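# Stack four magnet blocks from the heap into a tower

## Task

Take four of the magnet blocks lying in the pile and build one tidy tower with each block resting squarely on the one below, then open the gripper so that nothing is still held.

## Robot and tools

ROBOT. Two six-joint arms, left_arm and right_arm, each ending in a two-finger parallel gripper with a wrist camera. Scene frame: origin on the tabletop midway between the arms, +z up, +x pointing out over the table, left_arm on the +y side. The names say which arm, not which side of an image. Arm bases: left_arm at (-0.004, +0.374, 0) m, quat_wxyz (+0.996, 0, 0, +0.092), about 10.6 degrees of yaw; right_arm at (-0.002, -0.315, 0) m, quat_wxyz (+1.000, 0, 0, -0.027), about -3 degrees. Each gripper's fingers point along its own +z axis and close along its y axis. The reported hand point lies midway between the finger pads, roughly 1 cm back from the tips.

execute_actions. Argument actions is a list holding nothing or exactly one item.
- Empty list: no command, just returns the current state.
- Motion: {"rows": [...], "steps": n}. rows holds 1 to 15 rows. steps is 1 to 15, default 15, and each step lasts 1/30 s. One row is used per step, and the final row repeats if there are fewer rows than steps.
- Wait: {"steps": n} with no rows, n up to 300. It returns once n steps have passed since the previous result, and your reply time is part of that count.
- Optional pictures (true/false) decides whether camera images are returned. They come by default.

A call that is refused sends nothing to the robot.

ROW LAYOUT. Every row is one flat list of 14 numbers in [-1, 1], covering both arms even if only one moves. Order: left_arm waist, shoulder, elbow, wrist pitch, wrist yaw, wrist roll, opening, then the same seven for right_arm.

The six joint numbers are joint-space offsets, not poses. Each is measured from that arm's joint angles in the most recent result that printed them. In the second and later calls of a single reply, they are measured from the angles when that action begins. Rows do not add up: each row is counted from the same reference.

Scale: 1.0 equals 1.202 rad (waist), 1.258 (shoulder), 1.238 (elbow), 2.073 (wrist pitch), 2.022 (wrist yaw and wrist roll).

Joint ranges in rad: waist -2.618 to 3.054; shoulder 0.000 to 3.142; elbow 0.000 to 3.142; wrist pitch -1.571 to 1.571; wrist yaw -1.571 to 1.571; wrist roll -2.094 to 2.094. The true ends can be up to 0.036 rad away from these.
- Asking for more than 0.036 rad beyond an end gets the call refused.
- Smaller overshoots are clipped at the real end, and the result may say "joint sent to its limit", possibly about an earlier action.
- If that line is missing, it does not prove there is room left.

The opening number is absolute: +1 fully open (pad gap 0.094 m), -1 closed.

HOLDING POSTURE. An all-zero row drives an arm back to its reference angles, so it is not a pause. Arms can sag a little with each action. To hold a posture, send in a reply's first call the offsets back to the angles you want, then zeros in later calls, and aim further if a joint still lags.

SPEED. On every step each joint target stays within a fixed lead of the measured angle: 0.202 rad waist, 0.258 shoulder, 0.238 elbow, 0.573 wrist pitch, 0.522 wrist yaw and roll. If the targets would move a gripper more than 70 mm from where it is, all of that arm's targets are scaled back. Large offsets therefore take several steps.

BETWEEN CALLS. While you think or wait, the arms keep heading toward the last row sent. They give up once everything has nearly stopped, or once any step is HELD. Fingers already moving keep moving.

RESULT LINES.
- State line `left_arm: …` | `right_arm: …`: each gripper's position in metres and quat_wxyz, in the scene frame. It can be off, especially at long reach.
- Joint positions / Joint velocities: one block per arm, six joints (rad, rad/s), then the pad gap (m, m/s).
- grip_measured: the finger opening on the same scale as your command, with a fixed error per gripper of up to about 1 mm. To hold a block, command about 0.03 below grip_measured; less than that grips more lightly. Pad force tops out near 50 to 62 N.
- "joint command not followed": a clearance check changed or blocked joint targets on some steps; the rest of the row still ran.
- HELD: marks steps where your row was not sent, in whole or part.
- Joint torques: total drive output, with offsets, friction and noise, so only a rough clue to load.
- MOTOR HOT appears from 75 °C. At 90 °C the arm is stopped for 10 s. At 100 °C that arm and its gripper go limp and drop. Faults appear as OVER-TEMPERATURE FAULT lines. Holding loads heats motors, even while you think.

zoom_image: camera is "cam_left_wrist" or "cam_right_wrist" (both 504x504). region is [x0, y0, x1, y1] in pixels, with (0,0) at the top-left corner, at most 504 by 504. It returns a closer view of that camera's latest image.

read_manual: section "licences" (default) returns licence text only and does not move the robot.

finished_scene: scene is the current scene's number. The stack must still be standing afterwards. Replying without any tool call also ends the run.

AVOID. Do not knock or place anything off the table. Do not let the arms collide or press on each other. Avoid dropping blocks, slamming them down or shoving hard. Loose objects or held parts may occasionally get a brief tug, so check the grip. Release the top block gently, then lift clear.

Each tool is called after ">>>" by a JSON object that holds its "fn" and its "kwargs", one argument or row to a line.

## Session

>>> {"fn": "execute_actions", "kwargs": {
  "actions": []
}}

Scene clock: 0.00 s of 5800.00 s.
left_arm: end_effector_position=(+0.0630, +0.0271, +0.2272) grip_measured=+1.000 end_effector_quat_wxyz=(+0.624, +0.749, +0.037, +0.218) | right_arm: end_effector_position=(+0.5644, -0.4690, +0.1412) grip_measured=+1.000 end_effector_quat_wxyz=(-0.078, +0.830, +0.379, +0.401)
Joint positions: left_arm=[-1.759  0.986  0.425  0.425 -0.387  1.806  0.094] | right_arm=[-0.416  2.519  2.477 -1.052 -0.722  1.999  0.094]
Joint velocities: left_arm=[-0.022  0.002 -0.017 -0.051  0.066 -0.066  0.   ] | right_arm=[-0.007  0.002 -0.022  0.051  0.037 -0.037  0.   ]
Joint torques (N m, as the arm reports them, + toward a larger angle): no reading
Motor temperatures (°C, as the motors report them): left_arm=[29 26 27 27 26 28] | right_arm=[25 28 26 26 25 28]

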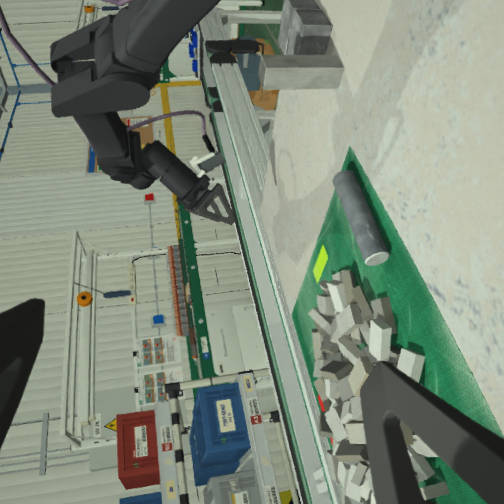

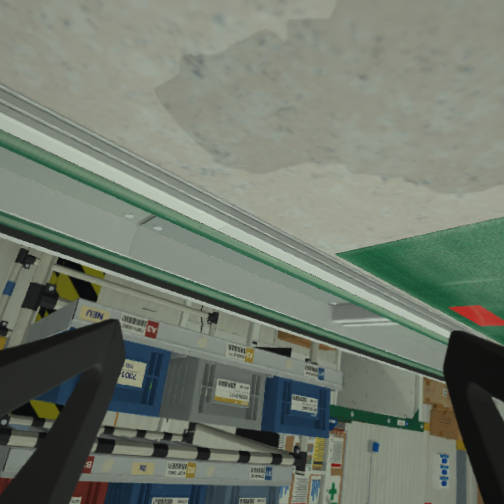

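>>> {"fn": "execute_actions", "kwargs": {
  "actions": [
    {"rows":[[0.63,0.25,0.707,-0.784,0.191,-0.893,1,0,-1,-1,0.025,0.357,-0.989,1]],"steps":15}
  ],
  "pictures": false
}}

>>> {"fn": "execute_actions", "kwargs": {
  "actions": [
    {"steps":30}
  ]
}}

Scene clock: 13.27 s of 5800.00 s.
left_arm: end_effector_position=(+0.2364, +0.1356, +0.2267) grip_measured=+1.000 end_effector_quat_wxyz=(+0.301, +0.538, +0.787, -0.040) | right_arm: end_effector_position=(+0.2923, -0.4548, +0.2180) grip_measured=+1.000 end_effector_quat_wxyz=(+0.269, +0.461, +0.846, +0.028)
Joint positions: left_arm=[-0.993  1.3    1.286 -0.942 -0.046  0.404  0.094] | right_arm=[-0.413  1.308  1.295 -1.012 -0.038  0.542  0.094]
Joint velocities: left_arm=[ 0.002 -0.217  0.061 -1.516  0.168 -2.659  0.   ] | right_arm=[-0.017 -1.697 -0.735 -0.432  0.198 -2.747  0.   ]
Joint torques (N m, as the arm reports them, + toward a larger angle): left_arm=[-0.8  -3.47  8.91  1.02  0.28  0.  ] | right_arm=[-0.19  0.57  7.21  1.42  0.02 -0.03]
Motor temperatures (°C, as the motors report them): left_arm=[29 26 30 30 26 28] | right_arm=[25 36 28 27 25 28]
Steps of this call (steps 1 to 90: nothing new was sent; then 9.77 s passed at rest; steps 91 to 105: all 15 steps of this action). Readings (joint positions):
91: left_arm=[-1.727 1.017 0.465 0.343 -0.320 1.726] | right_arm=[-0.413 2.478 2.416 -1.025 -0.644 1.915]
92: left_arm=[-1.667 1.094 0.545 0.238 -0.250 1.629] | right_arm=[-0.411 2.415 2.315 -1.013 -0.540 1.815]
94: left_arm=[-1.535 1.252 0.715 0.026 -0.154 1.433] | right_arm=[-0.411 2.277 2.137 -1.011 -0.362 1.629]
98: left_arm=[-1.262 1.345 0.997 -0.415 -0.068 1.054] | right_arm=[-0.413 1.945 1.796 -0.996 -0.151 1.239]
105: the state above

Scene clock: 14.27 s of 5800.00 s.
left_arm: end_effector_position=(+0.1944, +0.1697, +0.1984) grip_measured=+1.000 end_effector_quat_wxyz=(+0.171, +0.390, +0.902, -0.069) | right_arm: end_effector_position=(+0.2789, -0.4542, +0.2175) grip_measured=+1.000 end_effector_quat_wxyz=(+0.266, +0.225, +0.936, -0.059)
Joint positions: left_arm=[-0.993  1.299  1.287 -1.188 -0.008  0.007  0.094] | right_arm=[-0.413  1.257  1.255 -1.017 -0.007  0.006  0.094]
Joint velocities: left_arm=[-0.012  0.002 -0.002  0.022 -0.037 -0.007  0.   ] | right_arm=[ 0.007 -0.002  0.007 -0.037 -0.051 -0.007  0.   ]
Joint torques (N m, as the arm reports them, + toward a larger angle): left_arm=[-0.74 -3.98  8.68  0.8   0.08 -0.06] | right_arm=[-0.17 -3.45  6.6   0.8   0.04 -0.09]
Motor temperatures (°C, as the motors report them): left_arm=[29 27 30 29 26 28] | right_arm=[25 36 28 27 25 28]
Steps of this call (steps 1 to 30: the robot went on to your last target). Readings (joint positions):
1: left_arm=[-0.993 1.296 1.287 -0.990 -0.038 0.324] | right_arm=[-0.413 1.264 1.279 -1.024 -0.032 0.442]
2: left_arm=[-0.993 1.296 1.287 -1.033 -0.032 0.260] | right_arm=[-0.413 1.243 1.277 -1.026 -0.028 0.355]
4: left_arm=[-0.993 1.299 1.287 -1.097 -0.024 0.168] | right_arm=[-0.413 1.238 1.276 -1.020 -0.021 0.229]
8: left_arm=[-0.993 1.299 1.287 -1.156 -0.015 0.072] | right_arm=[-0.413 1.253 1.259 -1.017 -0.013 0.097]
30: the state above

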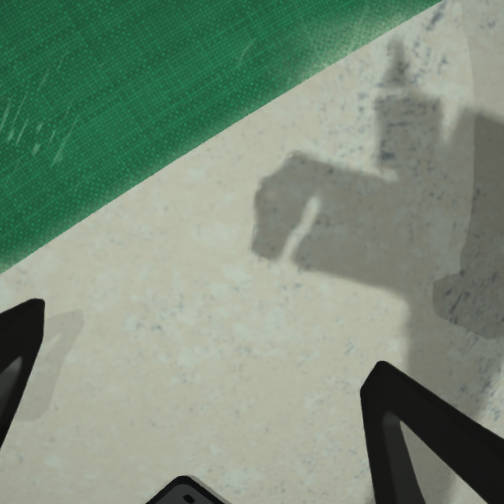

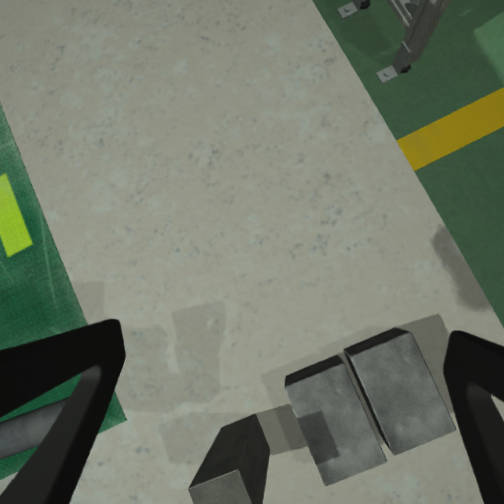

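>>> {"fn": "execute_actions", "kwargs": {
  "actions": [
    {"rows":[[0.1,0,0,0.06,0,0,1,0.15,0,0,0.02,0,0,1],[0.15,0,0,0.1,0,0,1,0.25,0,0,0.04,0,0,1],[0.2,0,0,0.15,0,0,1,0.35,0,0,0.06,0,0,1],[0.25,0,0,0.2,0,0,1,0.45,0,0,0.08,0,0,1],[0.3,0,0,0.24,0,0,1,0.65,0,0,0.1,0,0,1]],"steps":15}
  ],
  "pictures": false
}}

>>> {"fn": "execute_actions", "kwargs": {
  "actions": [
    {"steps":12}
  ]
}}

Scene clock: 17.37 s of 5800.00 s.
left_arm: end_effector_position=(+0.3387, +0.2144, +0.2620) grip_measured=+1.000 end_effector_quat_wxyz=(+0.394, +0.203, +0.893, -0.083) | right_arm: end_effector_position=(+0.3282, -0.1973, +0.2455) grip_measured=+1.000 end_effector_quat_wxyz=(+0.354, -0.153, +0.920, +0.070)
Joint positions: left_arm=[-0.628  1.299  1.287 -0.731 -0.011  0.007  0.094] | right_arm=[ 0.381  1.257  1.255 -0.829 -0.022  0.007  0.094]
Joint velocities: left_arm=[-0.002  0.002  0.007  0.125 -0.007 -0.022  0.   ] | right_arm=[-0.071  0.002  0.007  0.037  0.154 -0.022  0.   ]
Joint torques (N m, as the arm reports them, + toward a larger angle): left_arm=[-0.41 -4.77  8.12  1.69  0.05 -0.01] | right_arm=[-0.71 -3.98  8.11  1.13  0.02 -0.03]
Motor temperatures (°C, as the motors report them): left_arm=[29 27 30 29 26 28] | right_arm=[25 35 28 27 25 28]
Steps of this call (steps 1 to 15: the robot went on to your last target; steps 16 to 78: nothing new was sent; steps 79 to 93: all 15 steps of this action). Readings (joint positions):
79: left_arm=[-0.979 1.299 1.287 -1.179 0.000 0.007] | right_arm=[-0.391 1.257 1.255 -1.014 0.007 0.007]
80: left_arm=[-0.941 1.299 1.287 -1.153 0.007 0.007] | right_arm=[-0.338 1.257 1.255 -1.006 0.014 0.008]
82: left_arm=[-0.825 1.299 1.287 -1.059 0.009 0.007] | right_arm=[-0.196 1.257 1.255 -0.965 0.012 0.008]
86: left_arm=[-0.643 1.299 1.287 -0.848 -0.007 0.007] | right_arm=[0.102 1.257 1.255 -0.869 0.004 0.008]
93: the state above

Scene clock: 17.77 s of 5800.00 s.
left_arm: end_effector_position=(+0.3418, +0.2129, +0.2658) grip_measured=+1.000 end_effector_quat_wxyz=(+0.403, +0.202, +0.889, -0.085) | right_arm: end_effector_position=(+0.3293, -0.1998, +0.2456) grip_measured=+1.000 end_effector_quat_wxyz=(+0.356, -0.150, +0.920, +0.066)
Joint positions: left_arm=[-0.628  1.299  1.287 -0.71  -0.011  0.007  0.094] | right_arm=[ 0.378  1.257  1.255 -0.828 -0.014  0.007  0.094]
Joint velocities: left_arm=[ 0.027  0.007 -0.012  0.081 -0.007 -0.022  0.   ] | right_arm=[-0.032 -0.007 -0.007 -0.022  0.051 -0.022  0.   ]
Joint torques (N m, as the arm reports them, + toward a larger angle): left_arm=[-0.33 -4.83  8.25  1.76  0.   -0.04] | right_arm=[-0.8  -3.97  8.13  1.06  0.04 -0.02]
Motor temperatures (°C, as the motors report them): left_arm=[29 27 30 29 26 28] | right_arm=[25 34 28 27 25 28]
Steps of this call (steps 1 to 12: the robot went on to your last target). Readings (joint positions):
1: left_arm=[-0.628 1.299 1.287 -0.726 -0.011 0.007] | right_arm=[0.379 1.257 1.255 -0.829 -0.020 0.007]
2: left_arm=[-0.628 1.299 1.287 -0.722 -0.011 0.007] | right_arm=[0.378 1.257 1.255 -0.829 -0.018 0.007]
4: left_arm=[-0.628 1.299 1.287 -0.716 -0.011 0.007] | right_arm=[0.378 1.257 1.255 -0.829 -0.016 0.007]
8: left_arm=[-0.628 1.299 1.287 -0.712 -0.011 0.007] | right_arm=[0.378 1.257 1.255 -0.828 -0.015 0.007]
12: the state above

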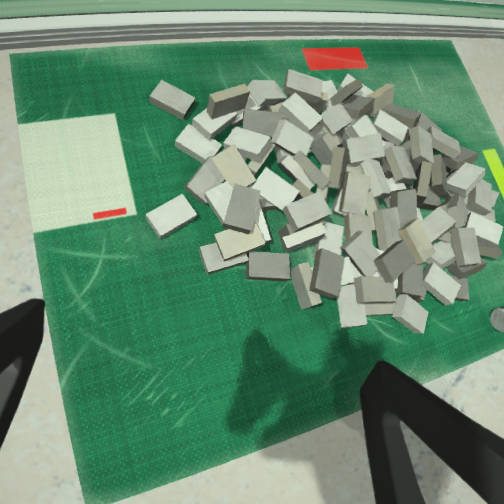

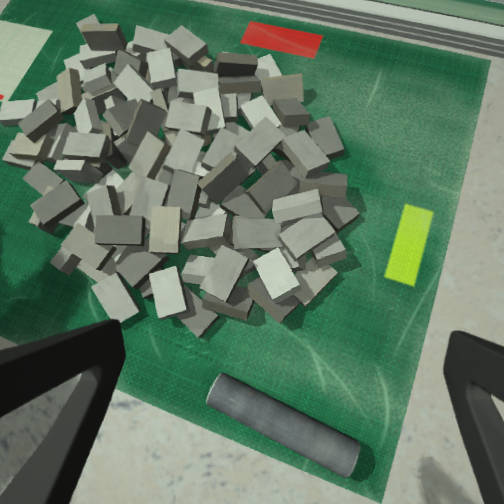

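>>> {"fn": "execute_actions", "kwargs": {
  "actions": [
    {"rows":[[0,0.03,0.03,-0.03,0,0,1,0,0,0,0,0,0,1],[0,0.08,0.07,-0.06,0,0,1,0,0,0,0,0,0,1],[0,0.13,0.12,-0.09,0,0,1,0,0,0,0,0,0,1],[0,0.19,0.17,-0.12,0,0,1,0,0,0,0,0,0,1],[0,0.25,0.23,-0.15,0,0,1,0,0,0,0,0,0,1],[0,0.31,0.28,-0.18,0,0,1,0,0,0,0,0,0,1],[0,0.37,0.34,-0.21,0,0,1,0,0,0,0,0,0,1],[0,0.43,0.39,-0.24,0,0,1,0,0,0,0,0,0,1],[0,0.49,0.45,-0.27,0,0,1,0,0,0,0,0,0,1],[0,0.55,0.5,-0.3,0,0,1,0,0,0,0,0,0,1],[0,0.6,0.55,-0.33,0,0,1,0,0,0,0,0,0,1],[0,0.64,0.59,-0.35,0,0,1,0,0,0,0,0,0,1],[0,0.67,0.62,-0.365,0,0,1,0,0,0,0,0,0,1],[0,0.696,0.638,-0.365,0.005,0,1,0,0,0,0,0,0,1]],"steps":15}
  ],
  "pictures": false
}}

>>> {"fn": "execute_actions", "kwargs": {
  "actions": [
    {"steps":15}
  ]
}}

Scene clock: 33.90 s of 5800.00 s.
left_arm: end_effector_position=(+0.4040, +0.1830, +0.1119) grip_measured=+1.000 end_effector_quat_wxyz=(+0.062, +0.223, +0.973, -0.009) | right_arm: end_effector_position=(+0.3293, -0.1998, +0.2456) grip_measured=+1.000 end_effector_quat_wxyz=(+0.356, -0.150, +0.920, +0.066)
Joint positions: left_arm=[-0.628  2.167  2.012 -1.291 -0.009  0.007  0.094] | right_arm=[ 0.378  1.257  1.255 -0.828 -0.013  0.007  0.094]
Joint velocities: left_arm=[-0.007  1.072  0.364 -0.886 -0.037 -0.007  0.   ] | right_arm=[ 0.002 -0.022  0.012  0.007 -0.081 -0.095  0.   ]
Joint torques (N m, as the arm reports them, + toward a larger angle): left_arm=[  0.11 -16.32  11.13  -0.01   0.05  -0.01] | right_arm=[-0.02 -3.96  8.14  0.9  -0.02 -0.02]
Motor temperatures (°C, as the motors report them): left_arm=[29 28 31 31 26 28] | right_arm=[25 32 29 29 25 28]
Steps of this call (steps 1 to 30: the robot went on to your last target; steps 31 to 90: nothing new was sent; then 12.63 s passed at rest; steps 91 to 105: all 15 steps of this action). Readings (joint positions):
91: left_arm=[-0.628 1.302 1.289 -0.715 -0.011 0.007] | right_arm=[0.378 1.257 1.255 -0.828 -0.013 0.007]
92: left_arm=[-0.628 1.317 1.305 -0.739 -0.011 0.007] | right_arm=[0.378 1.257 1.255 -0.828 -0.013 0.007]
94: left_arm=[-0.628 1.398 1.389 -0.814 -0.011 0.007] | right_arm=[0.378 1.257 1.255 -0.828 -0.013 0.007]
98: left_arm=[-0.628 1.689 1.656 -0.975 -0.011 0.007] | right_arm=[0.378 1.257 1.255 -0.828 -0.013 0.007]
105: the state above

Scene clock: 34.40 s of 5800.00 s.
left_arm: end_effector_position=(+0.3760, +0.1959, +0.1114) grip_measured=+1.000 end_effector_quat_wxyz=(-0.007, +0.224, +0.975, +0.005) | right_arm: end_effector_position=(+0.3293, -0.1998, +0.2456) grip_measured=+1.000 end_effector_quat_wxyz=(+0.356, -0.150, +0.920, +0.066)
Joint positions: left_arm=[-0.628  2.187  2.05  -1.449 -0.007  0.007  0.094] | right_arm=[ 0.378  1.257  1.255 -0.828 -0.013  0.007  0.094]
Joint velocities: left_arm=[ 0.007 -0.007 -0.007 -0.007 -0.022  0.007  0.   ] | right_arm=[-0.002 -0.022 -0.027  0.037 -0.081  0.037  0.   ]
Joint torques (N m, as the arm reports them, + toward a larger angle): left_arm=[ -0.09 -12.57   9.36   0.1    0.04   0.03] | right_arm=[-0.03 -3.99  8.15  0.89 -0.03 -0.02]
Motor temperatures (°C, as the motors report them): left_arm=[29 28 31 31 26 28] | right_arm=[25 32 29 29 25 28]
Steps of this call (steps 1 to 15: the robot went on to your last target). Readings (joint positions):
1: left_arm=[-0.628 2.196 2.019 -1.318 -0.009 0.007] | right_arm=[0.378 1.257 1.255 -0.828 -0.013 0.007]
2: left_arm=[-0.628 2.214 2.019 -1.343 -0.008 0.007] | right_arm=[0.378 1.257 1.255 -0.828 -0.013 0.007]
4: left_arm=[-0.628 2.224 2.019 -1.388 -0.007 0.007] | right_arm=[0.378 1.257 1.255 -0.828 -0.013 0.007]
8: left_arm=[-0.628 2.206 2.039 -1.432 -0.007 0.007] | right_arm=[0.378 1.257 1.255 -0.828 -0.013 0.007]
15: the state above

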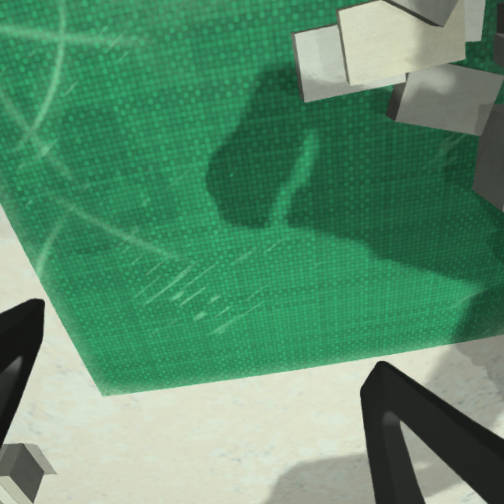

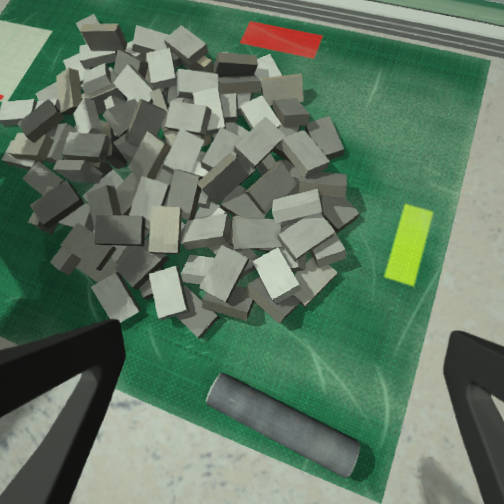

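>>> {"fn": "execute_actions", "kwargs": {
  "actions": [
    {"rows":[[0,-0.03,-0.02,0.02,0,0,1,0.01,0.03,0.03,-0.03,0,0,1],[0,-0.07,-0.06,0.04,0,0,1,0.02,0.07,0.07,-0.06,0,0,1],[0,-0.12,-0.1,0.07,0,0,1,0.03,0.12,0.12,-0.09,0,0,1],[0,-0.17,-0.14,0.1,0,0,1,0.04,0.17,0.17,-0.12,0,0,1],[0,-0.22,-0.19,0.13,0,0,1,0.05,0.22,0.22,-0.15,0,0,1],[0,-0.28,-0.24,0.16,0,0,1,0.06,0.28,0.27,-0.18,0,0,1],[0,-0.33,-0.28,0.19,0,0,1,0.07,0.33,0.32,-0.21,0,0,1],[0,-0.39,-0.33,0.22,0,0,1,0.08,0.39,0.37,-0.24,0,0,1],[0,-0.44,-0.38,0.25,0,0,1,0.09,0.44,0.42,-0.26,0,0,1],[0,-0.5,-0.42,0.27,0,0,1,0.1,0.5,0.47,-0.28,0,0,1],[0,-0.55,-0.47,0.29,0,0,1,0.11,0.55,0.52,-0.3,0,0,1],[0,-0.6,-0.51,0.31,0,0,1,0.12,0.6,0.57,-0.312,0,0,1],[0,-0.64,-0.55,0.33,0,0,1,0.13,0.65,0.61,-0.312,0,0,1],[0,-0.67,-0.58,0.33,0,0,1,0.14,0.69,0.65,-0.312,0,0,1],[0,-0.7,-0.6,0.33,0,0,1,0.14,0.72,0.67,-0.312,0.01,0,1]],"steps":15}
  ],
  "pictures": false
}}

>>> {"fn": "execute_actions", "kwargs": {
  "actions": [
    {"steps":18}
  ]
}}

Scene clock: 44.47 s of 5800.00 s.
left_arm: end_effector_position=(+0.3327, +0.2166, +0.2610) grip_measured=+1.000 end_effector_quat_wxyz=(+0.348, +0.208, +0.911, -0.074) | right_arm: end_effector_position=(+0.3785, -0.1182, +0.1374) grip_measured=+1.000 end_effector_quat_wxyz=(+0.055, -0.230, +0.972, +0.019)
Joint positions: left_arm=[-0.628  1.357  1.399 -0.885 -0.007  0.007  0.094] | right_arm=[ 0.524  2.088  1.99  -1.357 -0.011  0.007  0.094]
Joint velocities: left_arm=[-0.002 -1.438 -0.994  0.769  0.007 -0.081  0.   ] | right_arm=[ 0.295  1.541  1.116 -0.432  0.081  0.022  0.   ]
Joint torques (N m, as the arm reports them, + toward a larger angle): left_arm=[-0.07 -2.08  5.    1.41 -0.02 -0.01] | right_arm=[  0.19 -12.49   9.22  -0.38   0.07  -0.01]
Motor temperatures (°C, as the motors report them): left_arm=[29 34 31 29 26 28] | right_arm=[25 31 29 29 25 28]
Steps of this call (steps 1 to 15: the robot went on to your last target; steps 16 to 90: nothing new was sent; then 6.57 s passed at rest; steps 91 to 105: all 15 steps of this action). Readings (joint positions):
91: left_arm=[-0.628 2.186 2.047 -1.450 -0.007 0.007] | right_arm=[0.378 1.260 1.256 -0.834 -0.013 0.007]
92: left_arm=[-0.628 2.174 2.031 -1.432 -0.007 0.007] | right_arm=[0.379 1.274 1.270 -0.856 -0.013 0.007]
94: left_arm=[-0.628 2.113 1.950 -1.372 -0.007 0.007] | right_arm=[0.392 1.349 1.347 -0.933 -0.012 0.007]
98: left_arm=[-0.628 1.868 1.729 -1.207 -0.007 0.007] | right_arm=[0.440 1.611 1.597 -1.100 -0.012 0.007]
105: the state above

Scene clock: 45.07 s of 5800.00 s.
left_arm: end_effector_position=(+0.3343, +0.2158, +0.2623) grip_measured=+1.000 end_effector_quat_wxyz=(+0.379, +0.205, +0.899, -0.081) | right_arm: end_effector_position=(+0.3643, -0.1157, +0.1146) grip_measured=+1.000 end_effector_quat_wxyz=(-0.008, -0.242, +0.970, -0.002)
Joint positions: left_arm=[-0.628  1.308  1.318 -0.785 -0.007  0.007  0.094] | right_arm=[ 0.549  2.18   2.051 -1.458 -0.     0.007  0.094]
Joint velocities: left_arm=[ 0.007  0.007  0.017  0.007  0.022 -0.081  0.   ] | right_arm=[-0.007  0.012 -0.002  0.007  0.051  0.037  0.   ]
Joint torques (N m, as the arm reports them, + toward a larger angle): left_arm=[ 0.02 -4.92  7.08  1.66  0.   -0.02] | right_arm=[ -0.2  -12.75   9.67  -0.33   0.02  -0.02]
Motor temperatures (°C, as the motors report them): left_arm=[29 33 31 30 26 28] | right_arm=[25 31 30 29 25 28]
Steps of this call (steps 1 to 18: the robot went on to your last target). Readings (joint positions):
1: left_arm=[-0.628 1.318 1.373 -0.866 -0.007 0.007] | right_arm=[0.533 2.133 2.018 -1.367 -0.009 0.007]
2: left_arm=[-0.628 1.294 1.357 -0.853 -0.007 0.007] | right_arm=[0.540 2.164 2.028 -1.374 -0.009 0.007]
4: left_arm=[-0.628 1.286 1.344 -0.827 -0.007 0.007] | right_arm=[0.548 2.195 2.029 -1.400 -0.008 0.007]
8: left_arm=[-0.628 1.302 1.323 -0.800 -0.007 0.007] | right_arm=[0.549 2.193 2.038 -1.440 -0.003 0.007]
18: the state above

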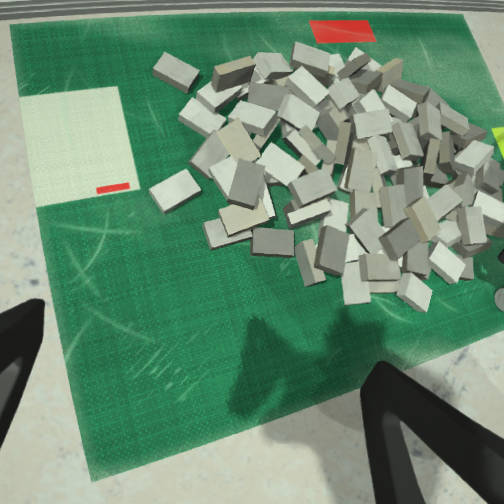

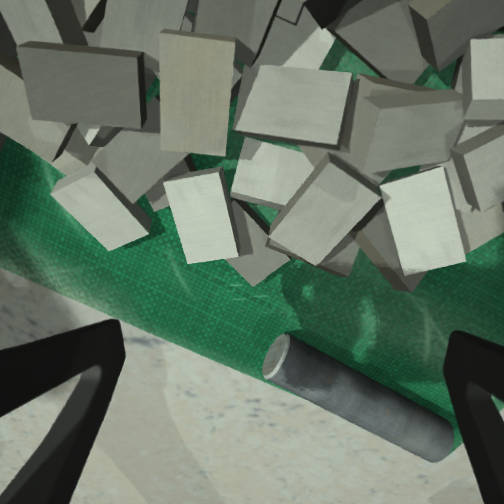

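>>> {"fn": "zoom_image", "kwargs": {
  "camera": "cam_right_wrist",
  "region": [0,100,504,320]
}}

>>> {"fn": "zoom_image", "kwargs": {
  "camera": "cam_left_wrist",
  "region": [250,150,504,330]
}}

Region (0, 100, 504, 320) of cam_right_wrist's 504x504 image, scaled by 1.000; it fills the top 220 rows of this view, and the rest is white.

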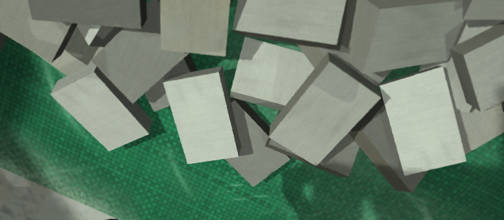

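Region (250, 150, 504, 330) of cam_left_wrist's 504x504 image, scaled by 1.984, with more detail than that image has; it fills the top 357 rows of this view, and the rest is white.

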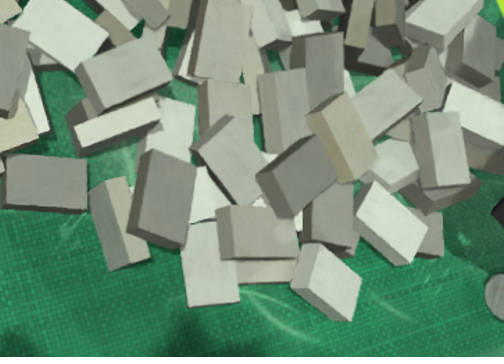

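>>> {"fn": "execute_actions", "kwargs": {
  "actions": [
    {"rows":[[0,0,0,0,0,0,1,0.015,0,-0.01,0.015,0,-0.04,0.8],[0,0,0,0,0,0,1,0.03,0,-0.025,0.03,0,-0.08,0.6],[0,0,0,0,0,0,1,0.05,0,-0.04,0.045,0,-0.12,0.4],[0,0,0,0,0,0,1,0.07,0,-0.055,0.06,0,-0.16,0.2],[0,0,0,0,0,0,1,0.09,0,-0.07,0.075,0,-0.2,0],[0,0,0,0,0,0,1,0.105,0,-0.085,0.09,0,-0.25,0],[0,0,0,0,0,0,1,0.12,0,-0.1,0.098,0,-0.25,0],[0,0,0,0,0,0,1,0.13,0,-0.115,0.098,0,-0.25,0],[0,0,0,0,0,0,1,0.138,0,-0.131,0.098,0,-0.25,0]],"steps":15}
  ],
  "pictures": false
}}

>>> {"fn": "execute_actions", "kwargs": {
  "actions": [
    {"steps":10}
  ]
}}

Scene clock: 62.70 s of 5800.00 s.
left_arm: end_effector_position=(+0.3346, +0.2156, +0.2626) grip_measured=+1.000 end_effector_quat_wxyz=(+0.380, +0.205, +0.898, -0.081) | right_arm: end_effector_position=(+0.3248, -0.0462, +0.0752) grip_measured=+0.002 end_effector_quat_wxyz=(-0.001, -0.541, +0.841, +0.002)
Joint positions: left_arm=[-0.628  1.308  1.318 -0.783 -0.007  0.007  0.094] | right_arm=[ 0.737  2.185  1.902 -1.29  -0.003 -0.459  0.047]
Joint velocities: left_arm=[ 0.022  0.017 -0.002  0.051 -0.007 -0.037  0.   ] | right_arm=[-0.12  -0.007  0.017  0.081 -0.081 -0.242 -0.   ]
Joint torques (N m, as the arm reports them, + toward a larger angle): left_arm=[-0.04 -4.66  8.15  1.49  0.    0.01] | right_arm=[ -1.26 -11.71   5.8   -0.09   0.    -0.09]
Motor temperatures (°C, as the motors report them): left_arm=[29 30 31 31 26 28] | right_arm=[25 37 31 28 25 28]
Steps of this call (steps 1 to 15: the robot went on to your last target; steps 16 to 90: nothing new was sent; then 14.13 s passed at rest; steps 91 to 105: all 15 steps of this action). Readings (joint positions):
91: left_arm=[-0.628 1.308 1.318 -0.783 -0.007 0.007] | right_arm=[0.549 2.180 2.051 -1.459 0.000 -0.005]
92: left_arm=[-0.628 1.308 1.318 -0.783 -0.007 0.007] | right_arm=[0.551 2.180 2.051 -1.454 0.001 -0.031]
94: left_arm=[-0.628 1.308 1.318 -0.783 -0.007 0.007] | right_arm=[0.567 2.180 2.037 -1.424 0.004 -0.113]
98: left_arm=[-0.628 1.308 1.318 -0.783 -0.007 0.007] | right_arm=[0.651 2.180 1.962 -1.335 0.006 -0.323]
105: the state above

Scene clock: 63.03 s of 5800.00 s.
left_arm: end_effector_position=(+0.3346, +0.2156, +0.2626) grip_measured=+1.000 end_effector_quat_wxyz=(+0.380, +0.205, +0.898, -0.081) | right_arm: end_effector_position=(+0.3323, -0.0496, +0.0752) grip_measured=+0.002 end_effector_quat_wxyz=(+0.007, -0.547, +0.837, +0.001)
Joint positions: left_arm=[-0.628  1.308  1.318 -0.783 -0.007  0.007  0.094] | right_arm=[ 0.721  2.185  1.902 -1.274 -0.001 -0.489  0.047]
Joint velocities: left_arm=[ 0.007 -0.002 -0.007  0.037  0.007  0.022  0.   ] | right_arm=[ 0.002 -0.012 -0.027 -0.095 -0.037 -0.007  0.   ]
Joint torques (N m, as the arm reports them, + toward a larger angle): left_arm=[ 0.   -4.82  8.14  1.49 -0.03  0.  ] | right_arm=[ -0.6  -11.79   5.92   0.02  -0.01  -0.07]
Motor temperatures (°C, as the motors report them): left_arm=[29 30 31 31 26 28] | right_arm=[25 37 31 28 25 28]
Steps of this call (steps 1 to 10: the robot went on to your last target). Readings (joint positions):
1: left_arm=[-0.628 1.308 1.318 -0.783 -0.007 0.007] | right_arm=[0.734 2.185 1.902 -1.286 -0.003 -0.466]
2: left_arm=[-0.628 1.308 1.318 -0.783 -0.007 0.007] | right_arm=[0.730 2.185 1.902 -1.283 -0.003 -0.471]
4: left_arm=[-0.628 1.308 1.318 -0.783 -0.007 0.007] | right_arm=[0.724 2.185 1.902 -1.279 -0.002 -0.479]
8: left_arm=[-0.628 1.308 1.318 -0.783 -0.007 0.007] | right_arm=[0.721 2.185 1.902 -1.275 -0.001 -0.487]
10: the state above

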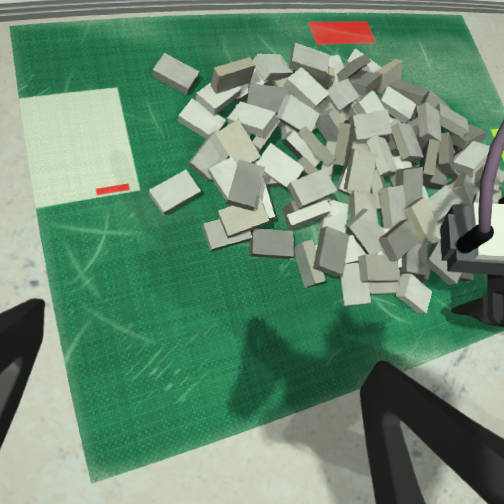

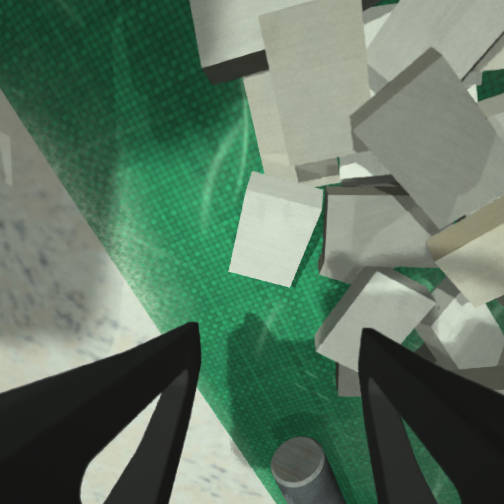

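>>> {"fn": "execute_actions", "kwargs": {
  "actions": [
    {"rows":[[0,0,0,0,0,0,1,0,0,0,0.01,0,0.04,-0.1],[0,0,0,0,0,0,1,0,0.003,-0.01,0.02,0,0.08,-0.2],[0,0,0,0,0,0,1,0,0.006,-0.02,0.03,0,0.1,-0.23],[0,0,0,0,0,0,1,0,0.009,-0.03,0.04,0,0.1,-0.23],[0,0,0,0,0,0,1,0,0.012,-0.04,0.046,0,0.1,-0.23],[0,0,0,0,0,0,1,0,0.015,-0.05,0.052,0,0.1,-0.23],[0,0,0,0,0,0,1,0,0.018,-0.06,0.058,0,0.1,-0.23],[0,0,0,0,0,0,1,0,0.02,-0.07,0.064,0,0.1,-0.23],[0,0,0,0,0,0,1,0,0.022,-0.08,0.069,0,0.1,-0.23],[0,0,0,0,0,0,1,0,0.024,-0.09,0.069,0,0.1,-0.23],[0,0,0,0,0,0,1,0,0.025,-0.097,0.069,0,0.1,-0.23]],"steps":15}
  ],
  "pictures": false
}}

>>> {"fn": "execute_actions", "kwargs": {
  "actions": [
    {"steps":10}
  ]
}}

Scene clock: 73.23 s of 5800.00 s.
left_arm: end_effector_position=(+0.3346, +0.2156, +0.2626) grip_measured=+1.000 end_effector_quat_wxyz=(+0.380, +0.205, +0.898, -0.081) | right_arm: end_effector_position=(+0.3292, -0.0521, +0.0350) grip_measured=-0.228 end_effector_quat_wxyz=(-0.008, -0.466, +0.885, -0.001)
Joint positions: left_arm=[-0.628  1.308  1.318 -0.783 -0.007  0.007  0.094] | right_arm=[ 0.721  2.219  1.796 -1.164 -0.001 -0.301  0.036]
Joint velocities: left_arm=[ 0.007 -0.002 -0.017  0.022 -0.037 -0.037  0.   ] | right_arm=[ 0.007  0.066 -0.061  0.022 -0.037  0.066  0.   ]
Joint torques (N m, as the arm reports them, + toward a larger angle): left_arm=[-0.1  -4.66  8.19  1.49  0.   -0.01] | right_arm=[ -0.18 -12.06   6.11   0.02   0.     0.08]
Motor temperatures (°C, as the motors report them): left_arm=[29 29 31 32 26 28] | right_arm=[25 38 30 27 25 28]
Steps of this call (steps 1 to 30: the robot went on to your last target; steps 31 to 90: nothing new was sent; then 6.70 s passed at rest; steps 91 to 105: all 15 steps of this action). Readings (joint positions):
91: left_arm=[-0.628 1.308 1.318 -0.783 -0.007 0.007] | right_arm=[0.721 2.185 1.902 -1.273 -0.001 -0.480]
92: left_arm=[-0.628 1.308 1.318 -0.783 -0.007 0.007] | right_arm=[0.721 2.185 1.902 -1.271 -0.001 -0.454]
94: left_arm=[-0.628 1.308 1.318 -0.783 -0.007 0.007] | right_arm=[0.721 2.185 1.899 -1.255 -0.001 -0.396]
98: left_arm=[-0.628 1.308 1.318 -0.783 -0.007 0.007] | right_arm=[0.721 2.187 1.863 -1.204 -0.001 -0.335]
105: the state above

Scene clock: 73.57 s of 5800.00 s.
left_arm: end_effector_position=(+0.3346, +0.2156, +0.2626) grip_measured=+1.000 end_effector_quat_wxyz=(+0.380, +0.205, +0.898, -0.081) | right_arm: end_effector_position=(+0.3300, -0.0515, +0.0338) grip_measured=-0.228 end_effector_quat_wxyz=(-0.006, -0.463, +0.887, -0.001)
Joint positions: left_arm=[-0.628  1.308  1.318 -0.783 -0.007  0.007  0.094] | right_arm=[ 0.721  2.221  1.795 -1.158 -0.001 -0.294  0.036]
Joint velocities: left_arm=[ 0.002 -0.002 -0.012  0.051 -0.007 -0.022  0.   ] | right_arm=[ 0.007 -0.002 -0.002  0.022  0.051 -0.037 -0.   ]
Joint torques (N m, as the arm reports them, + toward a larger angle): left_arm=[-0.06 -4.67  8.19  1.51 -0.02  0.02] | right_arm=[ -0.01 -11.95   5.81   0.03  -0.01   0.03]
Motor temperatures (°C, as the motors report them): left_arm=[29 29 31 32 26 28] | right_arm=[25 38 30 27 25 28]
Steps of this call (steps 1 to 10: the robot went on to your last target). Readings (joint positions):
1: left_arm=[-0.628 1.308 1.318 -0.783 -0.007 0.007] | right_arm=[0.721 2.221 1.795 -1.163 -0.001 -0.300]
2: left_arm=[-0.628 1.308 1.318 -0.783 -0.007 0.007] | right_arm=[0.721 2.221 1.795 -1.162 -0.001 -0.298]
4: left_arm=[-0.628 1.308 1.318 -0.783 -0.007 0.007] | right_arm=[0.721 2.221 1.795 -1.158 -0.001 -0.296]
8: left_arm=[-0.628 1.308 1.318 -0.783 -0.007 0.007] | right_arm=[0.721 2.221 1.795 -1.158 -0.001 -0.295]
10: the state above

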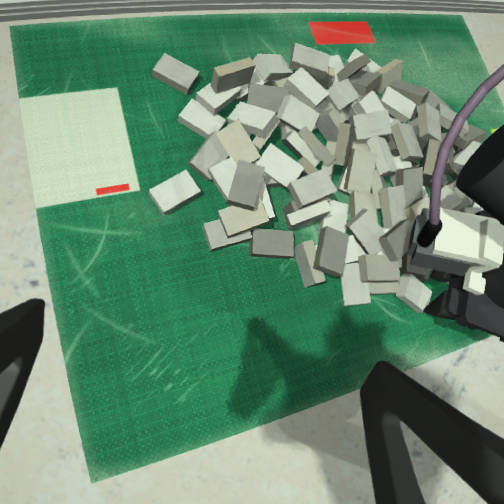

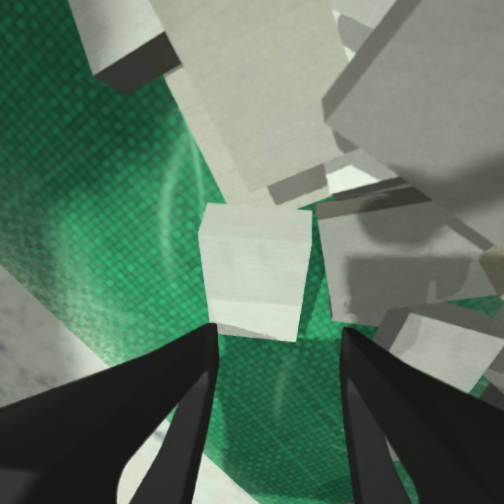

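>>> {"fn": "execute_actions", "kwargs": {
  "actions": [
    {"rows":[[0,0,0,0,0,0,1,0.005,0,0.025,-0.005,0,0.02,-0.2],[0,0,0,0,0,0,1,0.01,0,0.04,-0.01,0,0.035,-0.2],[0,0,0,0,0,0,1,0.015,0,0.055,-0.015,0,0.035,-0.2],[0,0,0,0,0,0,1,0.02,0.005,0.07,-0.02,0,0.035,-0.2],[0,0,0,0,0,0,1,0.024,0.01,0.085,-0.025,0,0.035,-0.2],[0,0,0,0,0,0,1,0.024,0.015,0.097,-0.025,0,0.035,-0.2],[0,0,0,0,0,0,1,0.024,0.02,0.097,-0.025,0,0.035,-0.2],[0,0,0,0,0,0,1,0.024,0.025,0.097,-0.025,0,0.035,-0.2],[0,0,0,0,0,0,1,0.024,0.03,0.097,-0.025,0,0.035,-0.2]],"steps":15}
  ],
  "pictures": false
}}

>>> {"fn": "execute_actions", "kwargs": {
  "actions": [
    {"steps":8}
  ]
}}

Scene clock: 82.77 s of 5800.00 s.
left_arm: end_effector_position=(+0.3346, +0.2156, +0.2626) grip_measured=+1.000 end_effector_quat_wxyz=(+0.380, +0.205, +0.898, -0.081) | right_arm: end_effector_position=(+0.3357, -0.0339, +0.0443) grip_measured=-0.202 end_effector_quat_wxyz=(+0.007, -0.445, +0.895, +0.002)
Joint positions: left_arm=[-0.628  1.308  1.318 -0.783 -0.007  0.007  0.094] | right_arm=[ 0.744  2.25   1.886 -1.191 -0.001 -0.232  0.037]
Joint velocities: left_arm=[ 0.007 -0.002  0.002 -0.081  0.007 -0.037  0.   ] | right_arm=[-0.007  0.056 -0.002  0.022  0.051 -0.066  0.001]
Joint torques (N m, as the arm reports them, + toward a larger angle): left_arm=[-0.03 -4.84  8.12  1.5   0.01  0.02] | right_arm=[  0.68 -11.53   9.25  -0.24  -0.01   0.03]
Motor temperatures (°C, as the motors report them): left_arm=[29 29 31 32 26 28] | right_arm=[25 38 29 27 25 28]
Steps of this call (steps 1 to 15: the robot went on to your last target; steps 16 to 90: nothing new was sent; then 5.70 s passed at rest; steps 91 to 105: all 15 steps of this action). Readings (joint positions):
91: left_arm=[-0.628 1.308 1.318 -0.783 -0.007 0.007] | right_arm=[0.721 2.221 1.795 -1.158 -0.001 -0.288]
92: left_arm=[-0.628 1.308 1.318 -0.783 -0.007 0.007] | right_arm=[0.721 2.221 1.797 -1.160 -0.001 -0.277]
94: left_arm=[-0.628 1.308 1.318 -0.783 -0.007 0.007] | right_arm=[0.723 2.223 1.813 -1.172 -0.001 -0.260]
98: left_arm=[-0.628 1.308 1.318 -0.783 -0.007 0.007] | right_arm=[0.736 2.233 1.874 -1.185 -0.001 -0.242]
105: the state above

Scene clock: 83.03 s of 5800.00 s.
left_arm: end_effector_position=(+0.3346, +0.2156, +0.2626) grip_measured=+1.000 end_effector_quat_wxyz=(+0.380, +0.205, +0.898, -0.081) | right_arm: end_effector_position=(+0.3355, -0.0339, +0.0442) grip_measured=-0.202 end_effector_quat_wxyz=(+0.007, -0.445, +0.896, +0.002)
Joint positions: left_arm=[-0.628  1.308  1.318 -0.783 -0.007  0.007  0.094] | right_arm=[ 0.744  2.25   1.886 -1.191 -0.001 -0.23   0.037]
Joint velocities: left_arm=[ 0.002 -0.017 -0.017  0.037  0.007  0.066  0.   ] | right_arm=[ 0.017  0.002 -0.012 -0.051  0.022 -0.081 -0.   ]
Joint torques (N m, as the arm reports them, + toward a larger angle): left_arm=[-0.06 -4.68  8.05  1.52 -0.02  0.01] | right_arm=[  0.41 -11.16   9.41  -0.34   0.     0.02]
Motor temperatures (°C, as the motors report them): left_arm=[29 29 31 32 26 28] | right_arm=[25 38 29 27 25 28]
Steps of this call (steps 1 to 8: the robot went on to your last target). Readings (joint positions):
1: left_arm=[-0.628 1.308 1.318 -0.783 -0.007 0.007] | right_arm=[0.744 2.250 1.886 -1.191 -0.001 -0.232]
2: left_arm=[-0.628 1.308 1.318 -0.783 -0.007 0.007] | right_arm=[0.744 2.250 1.886 -1.191 -0.001 -0.231]
4: left_arm=[-0.628 1.308 1.318 -0.783 -0.007 0.007] | right_arm=[0.744 2.250 1.886 -1.191 -0.001 -0.231]
8: the state above

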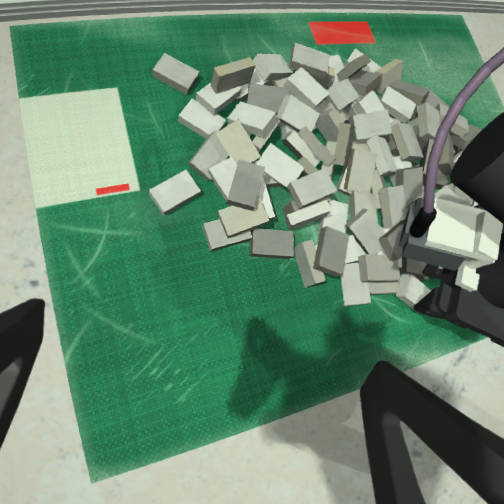

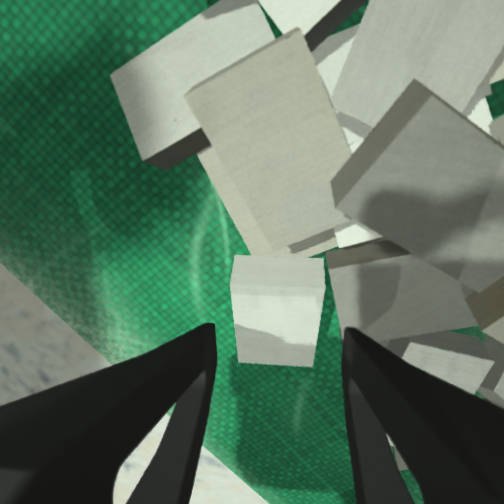

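>>> {"fn": "execute_actions", "kwargs": {
  "actions": [
    {"rows":[[0,0,0,0,0,0,1,0,0.002,-0.01,0.008,0,0,-0.28],[0,0,0,0,0,0,1,0,0.004,-0.016,0.014,0,0,-0.28],[0,0,0,0,0,0,1,0,0.006,-0.022,0.019,0,0,-0.28],[0,0,0,0,0,0,1,0,0.008,-0.028,0.024,0,0,-0.28],[0,0,0,0,0,0,1,0,0.01,-0.034,0.028,0,0,-0.28],[0,0,0,0,0,0,1,0,0.012,-0.04,0.032,0,0,-0.28],[0,0,0,0,0,0,1,0,0.014,-0.046,0.035,0,0,-0.28],[0,0,0,0,0,0,1,0,0.017,-0.052,0.035,0,0,-0.28],[0,0,0,0,0,0,1,0,0.02,-0.057,0.035,0,0,-0.28]],"steps":15}
  ],
  "pictures": false
}}

>>> {"fn": "execute_actions", "kwargs": {
  "actions": [
    {"steps":6}
  ]
}}

>>> {"fn": "zoom_image", "kwargs": {
  "camera": "cam_left_wrist",
  "region": [354,220,504,370]
}}

Scene clock: 89.97 s of 5800.00 s.
left_arm: end_effector_position=(+0.3346, +0.2156, +0.2626) grip_measured=+1.000 end_effector_quat_wxyz=(+0.380, +0.205, +0.898, -0.081) | right_arm: end_effector_position=(+0.3367, -0.0335, +0.0424) grip_measured=-0.278 end_effector_quat_wxyz=(+0.012, -0.445, +0.896, +0.002)
Joint positions: left_arm=[-0.628  1.308  1.318 -0.783 -0.007  0.007  0.094] | right_arm=[ 0.744  2.245  1.87  -1.171  0.001 -0.23   0.034]
Joint velocities: left_arm=[-0.007 -0.007  0.007  0.066  0.081 -0.007  0.   ] | right_arm=[-0.012 -0.002 -0.007  0.051 -0.022  0.037  0.   ]
Joint torques (N m, as the arm reports them, + toward a larger angle): left_arm=[-0.15 -4.79  8.14  1.51 -0.01  0.  ] | right_arm=[ 0.   -9.37  2.51  0.32 -0.03 -0.01]
Motor temperatures (°C, as the motors report them): left_arm=[29 29 31 32 26 28] | right_arm=[25 38 30 27 25 28]
Steps of this call (steps 1 to 15: the robot went on to your last target; steps 16 to 90: nothing new was sent; then 3.43 s passed at rest; steps 91 to 105: all 15 steps of this action). Readings (joint positions):
91: left_arm=[-0.628 1.308 1.318 -0.783 -0.007 0.007] | right_arm=[0.744 2.250 1.886 -1.191 -0.000 -0.230]
92: left_arm=[-0.628 1.308 1.318 -0.783 -0.007 0.007] | right_arm=[0.744 2.250 1.886 -1.190 0.001 -0.230]
94: left_arm=[-0.628 1.308 1.318 -0.783 -0.007 0.007] | right_arm=[0.744 2.250 1.886 -1.187 0.001 -0.230]
98: left_arm=[-0.628 1.308 1.318 -0.783 -0.007 0.007] | right_arm=[0.744 2.249 1.878 -1.178 0.001 -0.230]
105: the state above

Scene clock: 90.17 s of 5800.00 s.
left_arm: end_effector_position=(+0.3346, +0.2156, +0.2626) grip_measured=+1.000 end_effector_quat_wxyz=(+0.380, +0.205, +0.898, -0.081) | right_arm: end_effector_position=(+0.3367, -0.0335, +0.0424) grip_measured=-0.278 end_effector_quat_wxyz=(+0.012, -0.444, +0.896, +0.002)
Joint positions: left_arm=[-0.628  1.308  1.318 -0.783 -0.007  0.007  0.094] | right_arm=[ 0.744  2.245  1.87  -1.17   0.001 -0.23   0.034]
Joint velocities: left_arm=[ 0.002 -0.007 -0.002 -0.007 -0.007  0.037  0.   ] | right_arm=[ 0.002 -0.012 -0.017 -0.007 -0.095 -0.022 -0.001]
Joint torques (N m, as the arm reports them, + toward a larger angle): left_arm=[-0.01 -4.71  8.1   1.54  0.01  0.02] | right_arm=[-0.01 -9.3   2.44  0.33 -0.03 -0.02]
Motor temperatures (°C, as the motors report them): left_arm=[29 29 31 32 26 28] | right_arm=[25 38 30 27 25 28]
Steps of this call (steps 1 to 6: the robot went on to your last target). Readings (joint positions):
1: left_arm=[-0.628 1.308 1.318 -0.783 -0.007 0.007] | right_arm=[0.744 2.245 1.870 -1.170 0.001 -0.230]
2: left_arm=[-0.628 1.308 1.318 -0.783 -0.007 0.007] | right_arm=[0.744 2.245 1.870 -1.170 0.001 -0.230]
4: left_arm=[-0.628 1.308 1.318 -0.783 -0.007 0.007] | right_arm=[0.744 2.245 1.870 -1.170 0.001 -0.230]
6: the state above

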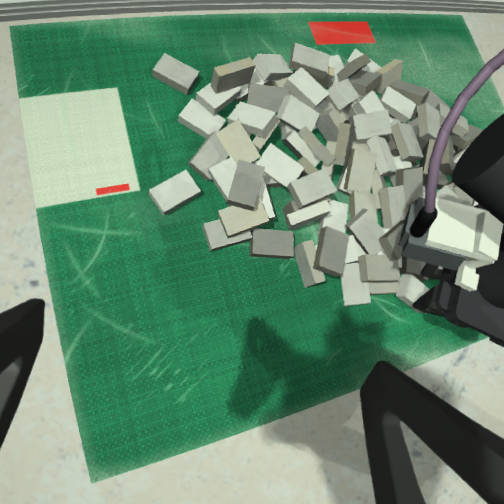

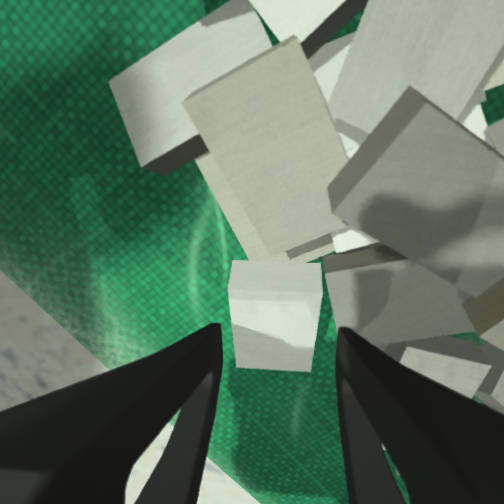

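Region (354, 220, 504, 370) of cam_left_wrist's 504x504 image, scaled by 3.360, with more detail than that image has.

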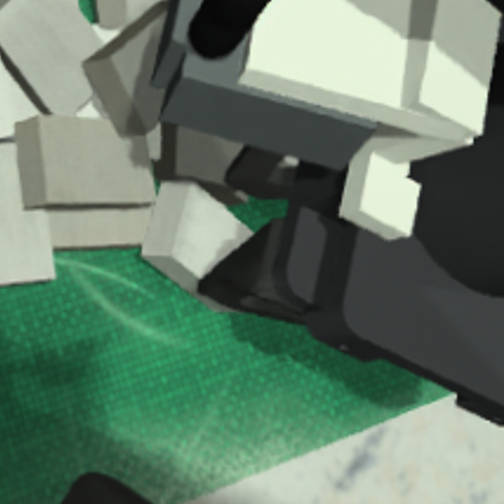

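>>> {"fn": "execute_actions", "kwargs": {
  "actions": [
    {"rows":[[0,0,0,0,0,0,1,0,0,0.03,-0.01,0,0,-0.28],[0,0,0,0,0,0,1,0,0,0.03,-0.015,0,0,-0.28],[0,0,0,0,0,0,1,0,0,0.03,-0.015,0,0,-0.28],[0,0,0,0,0,0,1,0.008,0,0.03,-0.015,0,0,-0.32],[0,0,0,0,0,0,1,0.008,0,0.03,-0.015,0,0,-0.36],[0,0,0,0,0,0,1,0.008,0,0.03,-0.015,0,0,-0.36],[0,0,0,0,0,0,1,0.008,0,0.03,-0.015,0,0,-0.36],[0,0,0,0,0,0,1,0.008,0,0.015,-0.01,0,0,-0.36],[0,0,0,0,0,0,1,0.008,0.004,0,-0.005,0,0,-0.36],[0,0,0,0,0,0,1,0.008,0.008,-0.01,0,0,0,-0.36],[0,0,0,0,0,0,1,0.008,0.012,-0.02,0.008,0,0,-0.36],[0,0,0,0,0,0,1,0.008,0.016,-0.027,0.012,0,0,-0.36]],"steps":15}
  ],
  "pictures": false
}}

>>> {"fn": "execute_actions", "kwargs": {
  "actions": [
    {"steps":6}
  ]
}}

Scene clock: 96.80 s of 5800.00 s.
left_arm: end_effector_position=(+0.3346, +0.2156, +0.2626) grip_measured=+1.000 end_effector_quat_wxyz=(+0.380, +0.205, +0.898, -0.081) | right_arm: end_effector_position=(+0.3360, -0.0338, +0.0434) grip_measured=-0.358 end_effector_quat_wxyz=(+0.011, -0.445, +0.896, +0.001)
Joint positions: left_arm=[-0.628  1.308  1.318 -0.783 -0.007  0.007  0.094] | right_arm=[ 0.745  2.244  1.872 -1.176  0.002 -0.23   0.03 ]
Joint velocities: left_arm=[-0.007  0.002 -0.002 -0.081 -0.022 -0.037  0.   ] | right_arm=[-0.012 -0.007 -0.002  0.051  0.037 -0.007  0.   ]
Joint torques (N m, as the arm reports them, + toward a larger angle): left_arm=[-0.12 -4.77  8.15  1.51 -0.01  0.04] | right_arm=[  0.81 -10.     3.96   0.13   0.    -0.02]
Motor temperatures (°C, as the motors report them): left_arm=[29 29 31 32 26 28] | right_arm=[25 38 29 27 25 28]
Steps of this call (steps 1 to 15: the robot went on to your last target; steps 16 to 90: nothing new was sent; then 3.13 s passed at rest; steps 91 to 105: all 15 steps of this action). Readings (joint positions):
91: left_arm=[-0.628 1.308 1.318 -0.783 -0.007 0.007] | right_arm=[0.744 2.244 1.874 -1.173 0.001 -0.230]
92: left_arm=[-0.628 1.308 1.318 -0.783 -0.007 0.007] | right_arm=[0.744 2.244 1.876 -1.175 0.001 -0.230]
94: left_arm=[-0.628 1.308 1.318 -0.783 -0.007 0.007] | right_arm=[0.744 2.244 1.876 -1.177 0.001 -0.230]
98: left_arm=[-0.628 1.308 1.318 -0.783 -0.007 0.007] | right_arm=[0.744 2.244 1.876 -1.180 0.001 -0.230]
105: the state above

Scene clock: 97.00 s of 5800.00 s.
left_arm: end_effector_position=(+0.3346, +0.2156, +0.2626) grip_measured=+1.000 end_effector_quat_wxyz=(+0.380, +0.205, +0.898, -0.081) | right_arm: end_effector_position=(+0.3360, -0.0338, +0.0434) grip_measured=-0.358 end_effector_quat_wxyz=(+0.011, -0.445, +0.896, +0.001)
Joint positions: left_arm=[-0.628  1.308  1.318 -0.783 -0.007  0.007  0.094] | right_arm=[ 0.745  2.244  1.872 -1.176  0.002 -0.23   0.03 ]
Joint velocities: left_arm=[-0.002  0.002 -0.002 -0.037 -0.022  0.066  0.   ] | right_arm=[-0.002 -0.007  0.007 -0.066  0.051 -0.051 -0.   ]
Joint torques (N m, as the arm reports them, + toward a larger angle): left_arm=[-0.07 -4.91  8.07  1.52 -0.02  0.  ] | right_arm=[  0.69 -10.02   4.01   0.13  -0.02  -0.01]
Motor temperatures (°C, as the motors report them): left_arm=[29 29 31 32 26 28] | right_arm=[25 38 29 27 25 28]
Steps of this call (steps 1 to 6: the robot went on to your last target). Readings (joint positions):
1: left_arm=[-0.628 1.308 1.318 -0.783 -0.007 0.007] | right_arm=[0.745 2.244 1.872 -1.176 0.002 -0.230]
2: left_arm=[-0.628 1.308 1.318 -0.783 -0.007 0.007] | right_arm=[0.745 2.244 1.872 -1.176 0.002 -0.230]
4: left_arm=[-0.628 1.308 1.318 -0.783 -0.007 0.007] | right_arm=[0.745 2.244 1.872 -1.176 0.002 -0.230]
6: the state above

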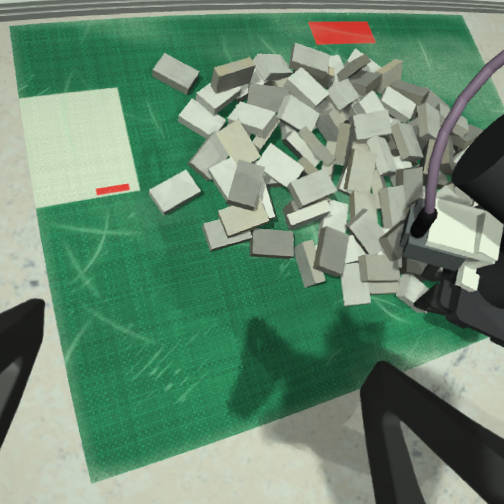

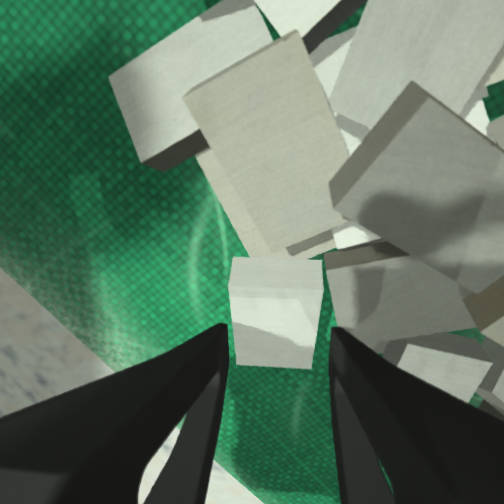

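>>> {"fn": "execute_actions", "kwargs": {
  "actions": [
    {"rows":[[0,0,0,0,0,0,1,0,0,0.03,-0.01,0,0,-0.36],[0,0,0,0,0,0,1,0,0,0.04,-0.015,0,0,-0.36],[0,0,0,0,0,0,1,0.005,0,0.04,-0.015,0,0,-0.36],[0,0,0,0,0,0,1,0.013,0,0.04,-0.015,0,0,-0.36]],"steps":15}
  ]
}}

>>> {"fn": "zoom_image", "kwargs": {
  "camera": "cam_right_wrist",
  "region": [180,220,440,480]
}}

Scene clock: 101.43 s of 5800.00 s.
left_arm: end_effector_position=(+0.3346, +0.2156, +0.2626) grip_measured=+1.000 end_effector_quat_wxyz=(+0.380, +0.205, +0.898, -0.081) | right_arm: end_effector_position=(+0.3343, -0.0318, +0.0468) grip_measured=-0.358 end_effector_quat_wxyz=(+0.010, -0.448, +0.894, +0.001)
Joint positions: left_arm=[-0.628  1.308  1.318 -0.783 -0.007  0.007  0.094] | right_arm=[ 0.751  2.244  1.886 -1.192  0.003 -0.23   0.03 ]
Joint velocities: left_arm=[-0.012  0.002 -0.002 -0.051 -0.037  0.081  0.   ] | right_arm=[-0.002  0.002  0.007  0.037  0.022 -0.007 -0.001]
Joint torques (N m, as the arm reports them, + toward a larger angle): left_arm=[-0.08 -4.76  8.02  1.51  0.01 -0.02] | right_arm=[  0.68 -11.69   9.97  -0.29  -0.02  -0.01]
Motor temperatures (°C, as the motors report them): left_arm=[29 29 32 32 26 28] | right_arm=[25 38 29 27 25 28]
Steps of this call (steps 1 to 15: the robot went on to your last target; steps 16 to 90: nothing new was sent; then 0.93 s passed at rest; steps 91 to 105: all 15 steps of this action). Readings (joint positions):
91: left_arm=[-0.628 1.308 1.318 -0.783 -0.007 0.007] | right_arm=[0.745 2.244 1.875 -1.178 0.002 -0.230]
92: left_arm=[-0.628 1.308 1.318 -0.783 -0.007 0.007] | right_arm=[0.745 2.244 1.878 -1.182 0.002 -0.230]
94: left_arm=[-0.628 1.308 1.318 -0.783 -0.007 0.007] | right_arm=[0.746 2.244 1.883 -1.186 0.003 -0.230]
98: left_arm=[-0.628 1.308 1.318 -0.783 -0.007 0.007] | right_arm=[0.749 2.244 1.886 -1.189 0.003 -0.230]
105: the state above

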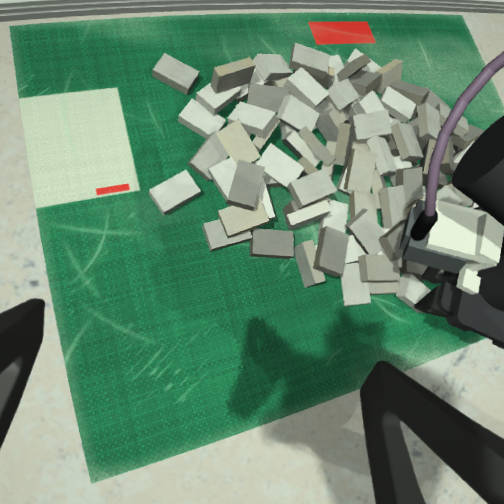

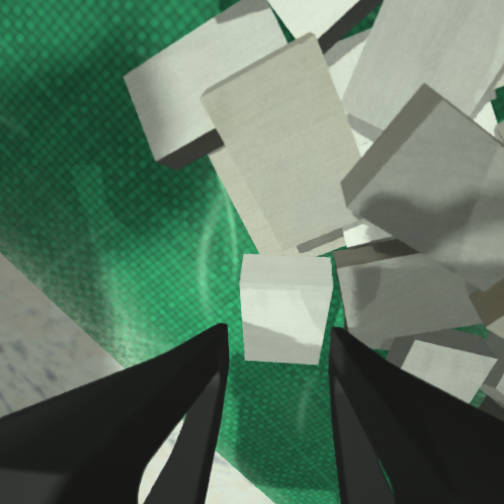

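Region (180, 220, 440, 480) of cam_right_wrist's 504x504 image, scaled by 1.938, with more detail than that image has.

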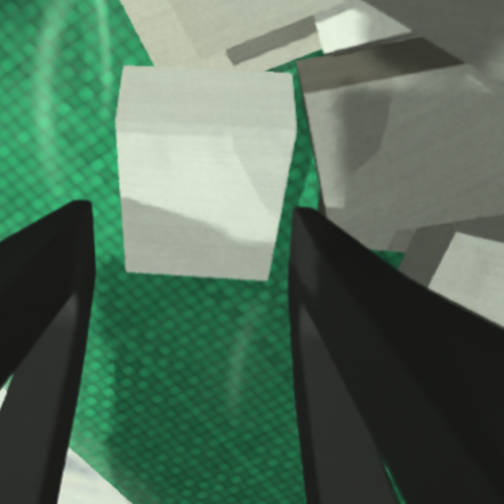

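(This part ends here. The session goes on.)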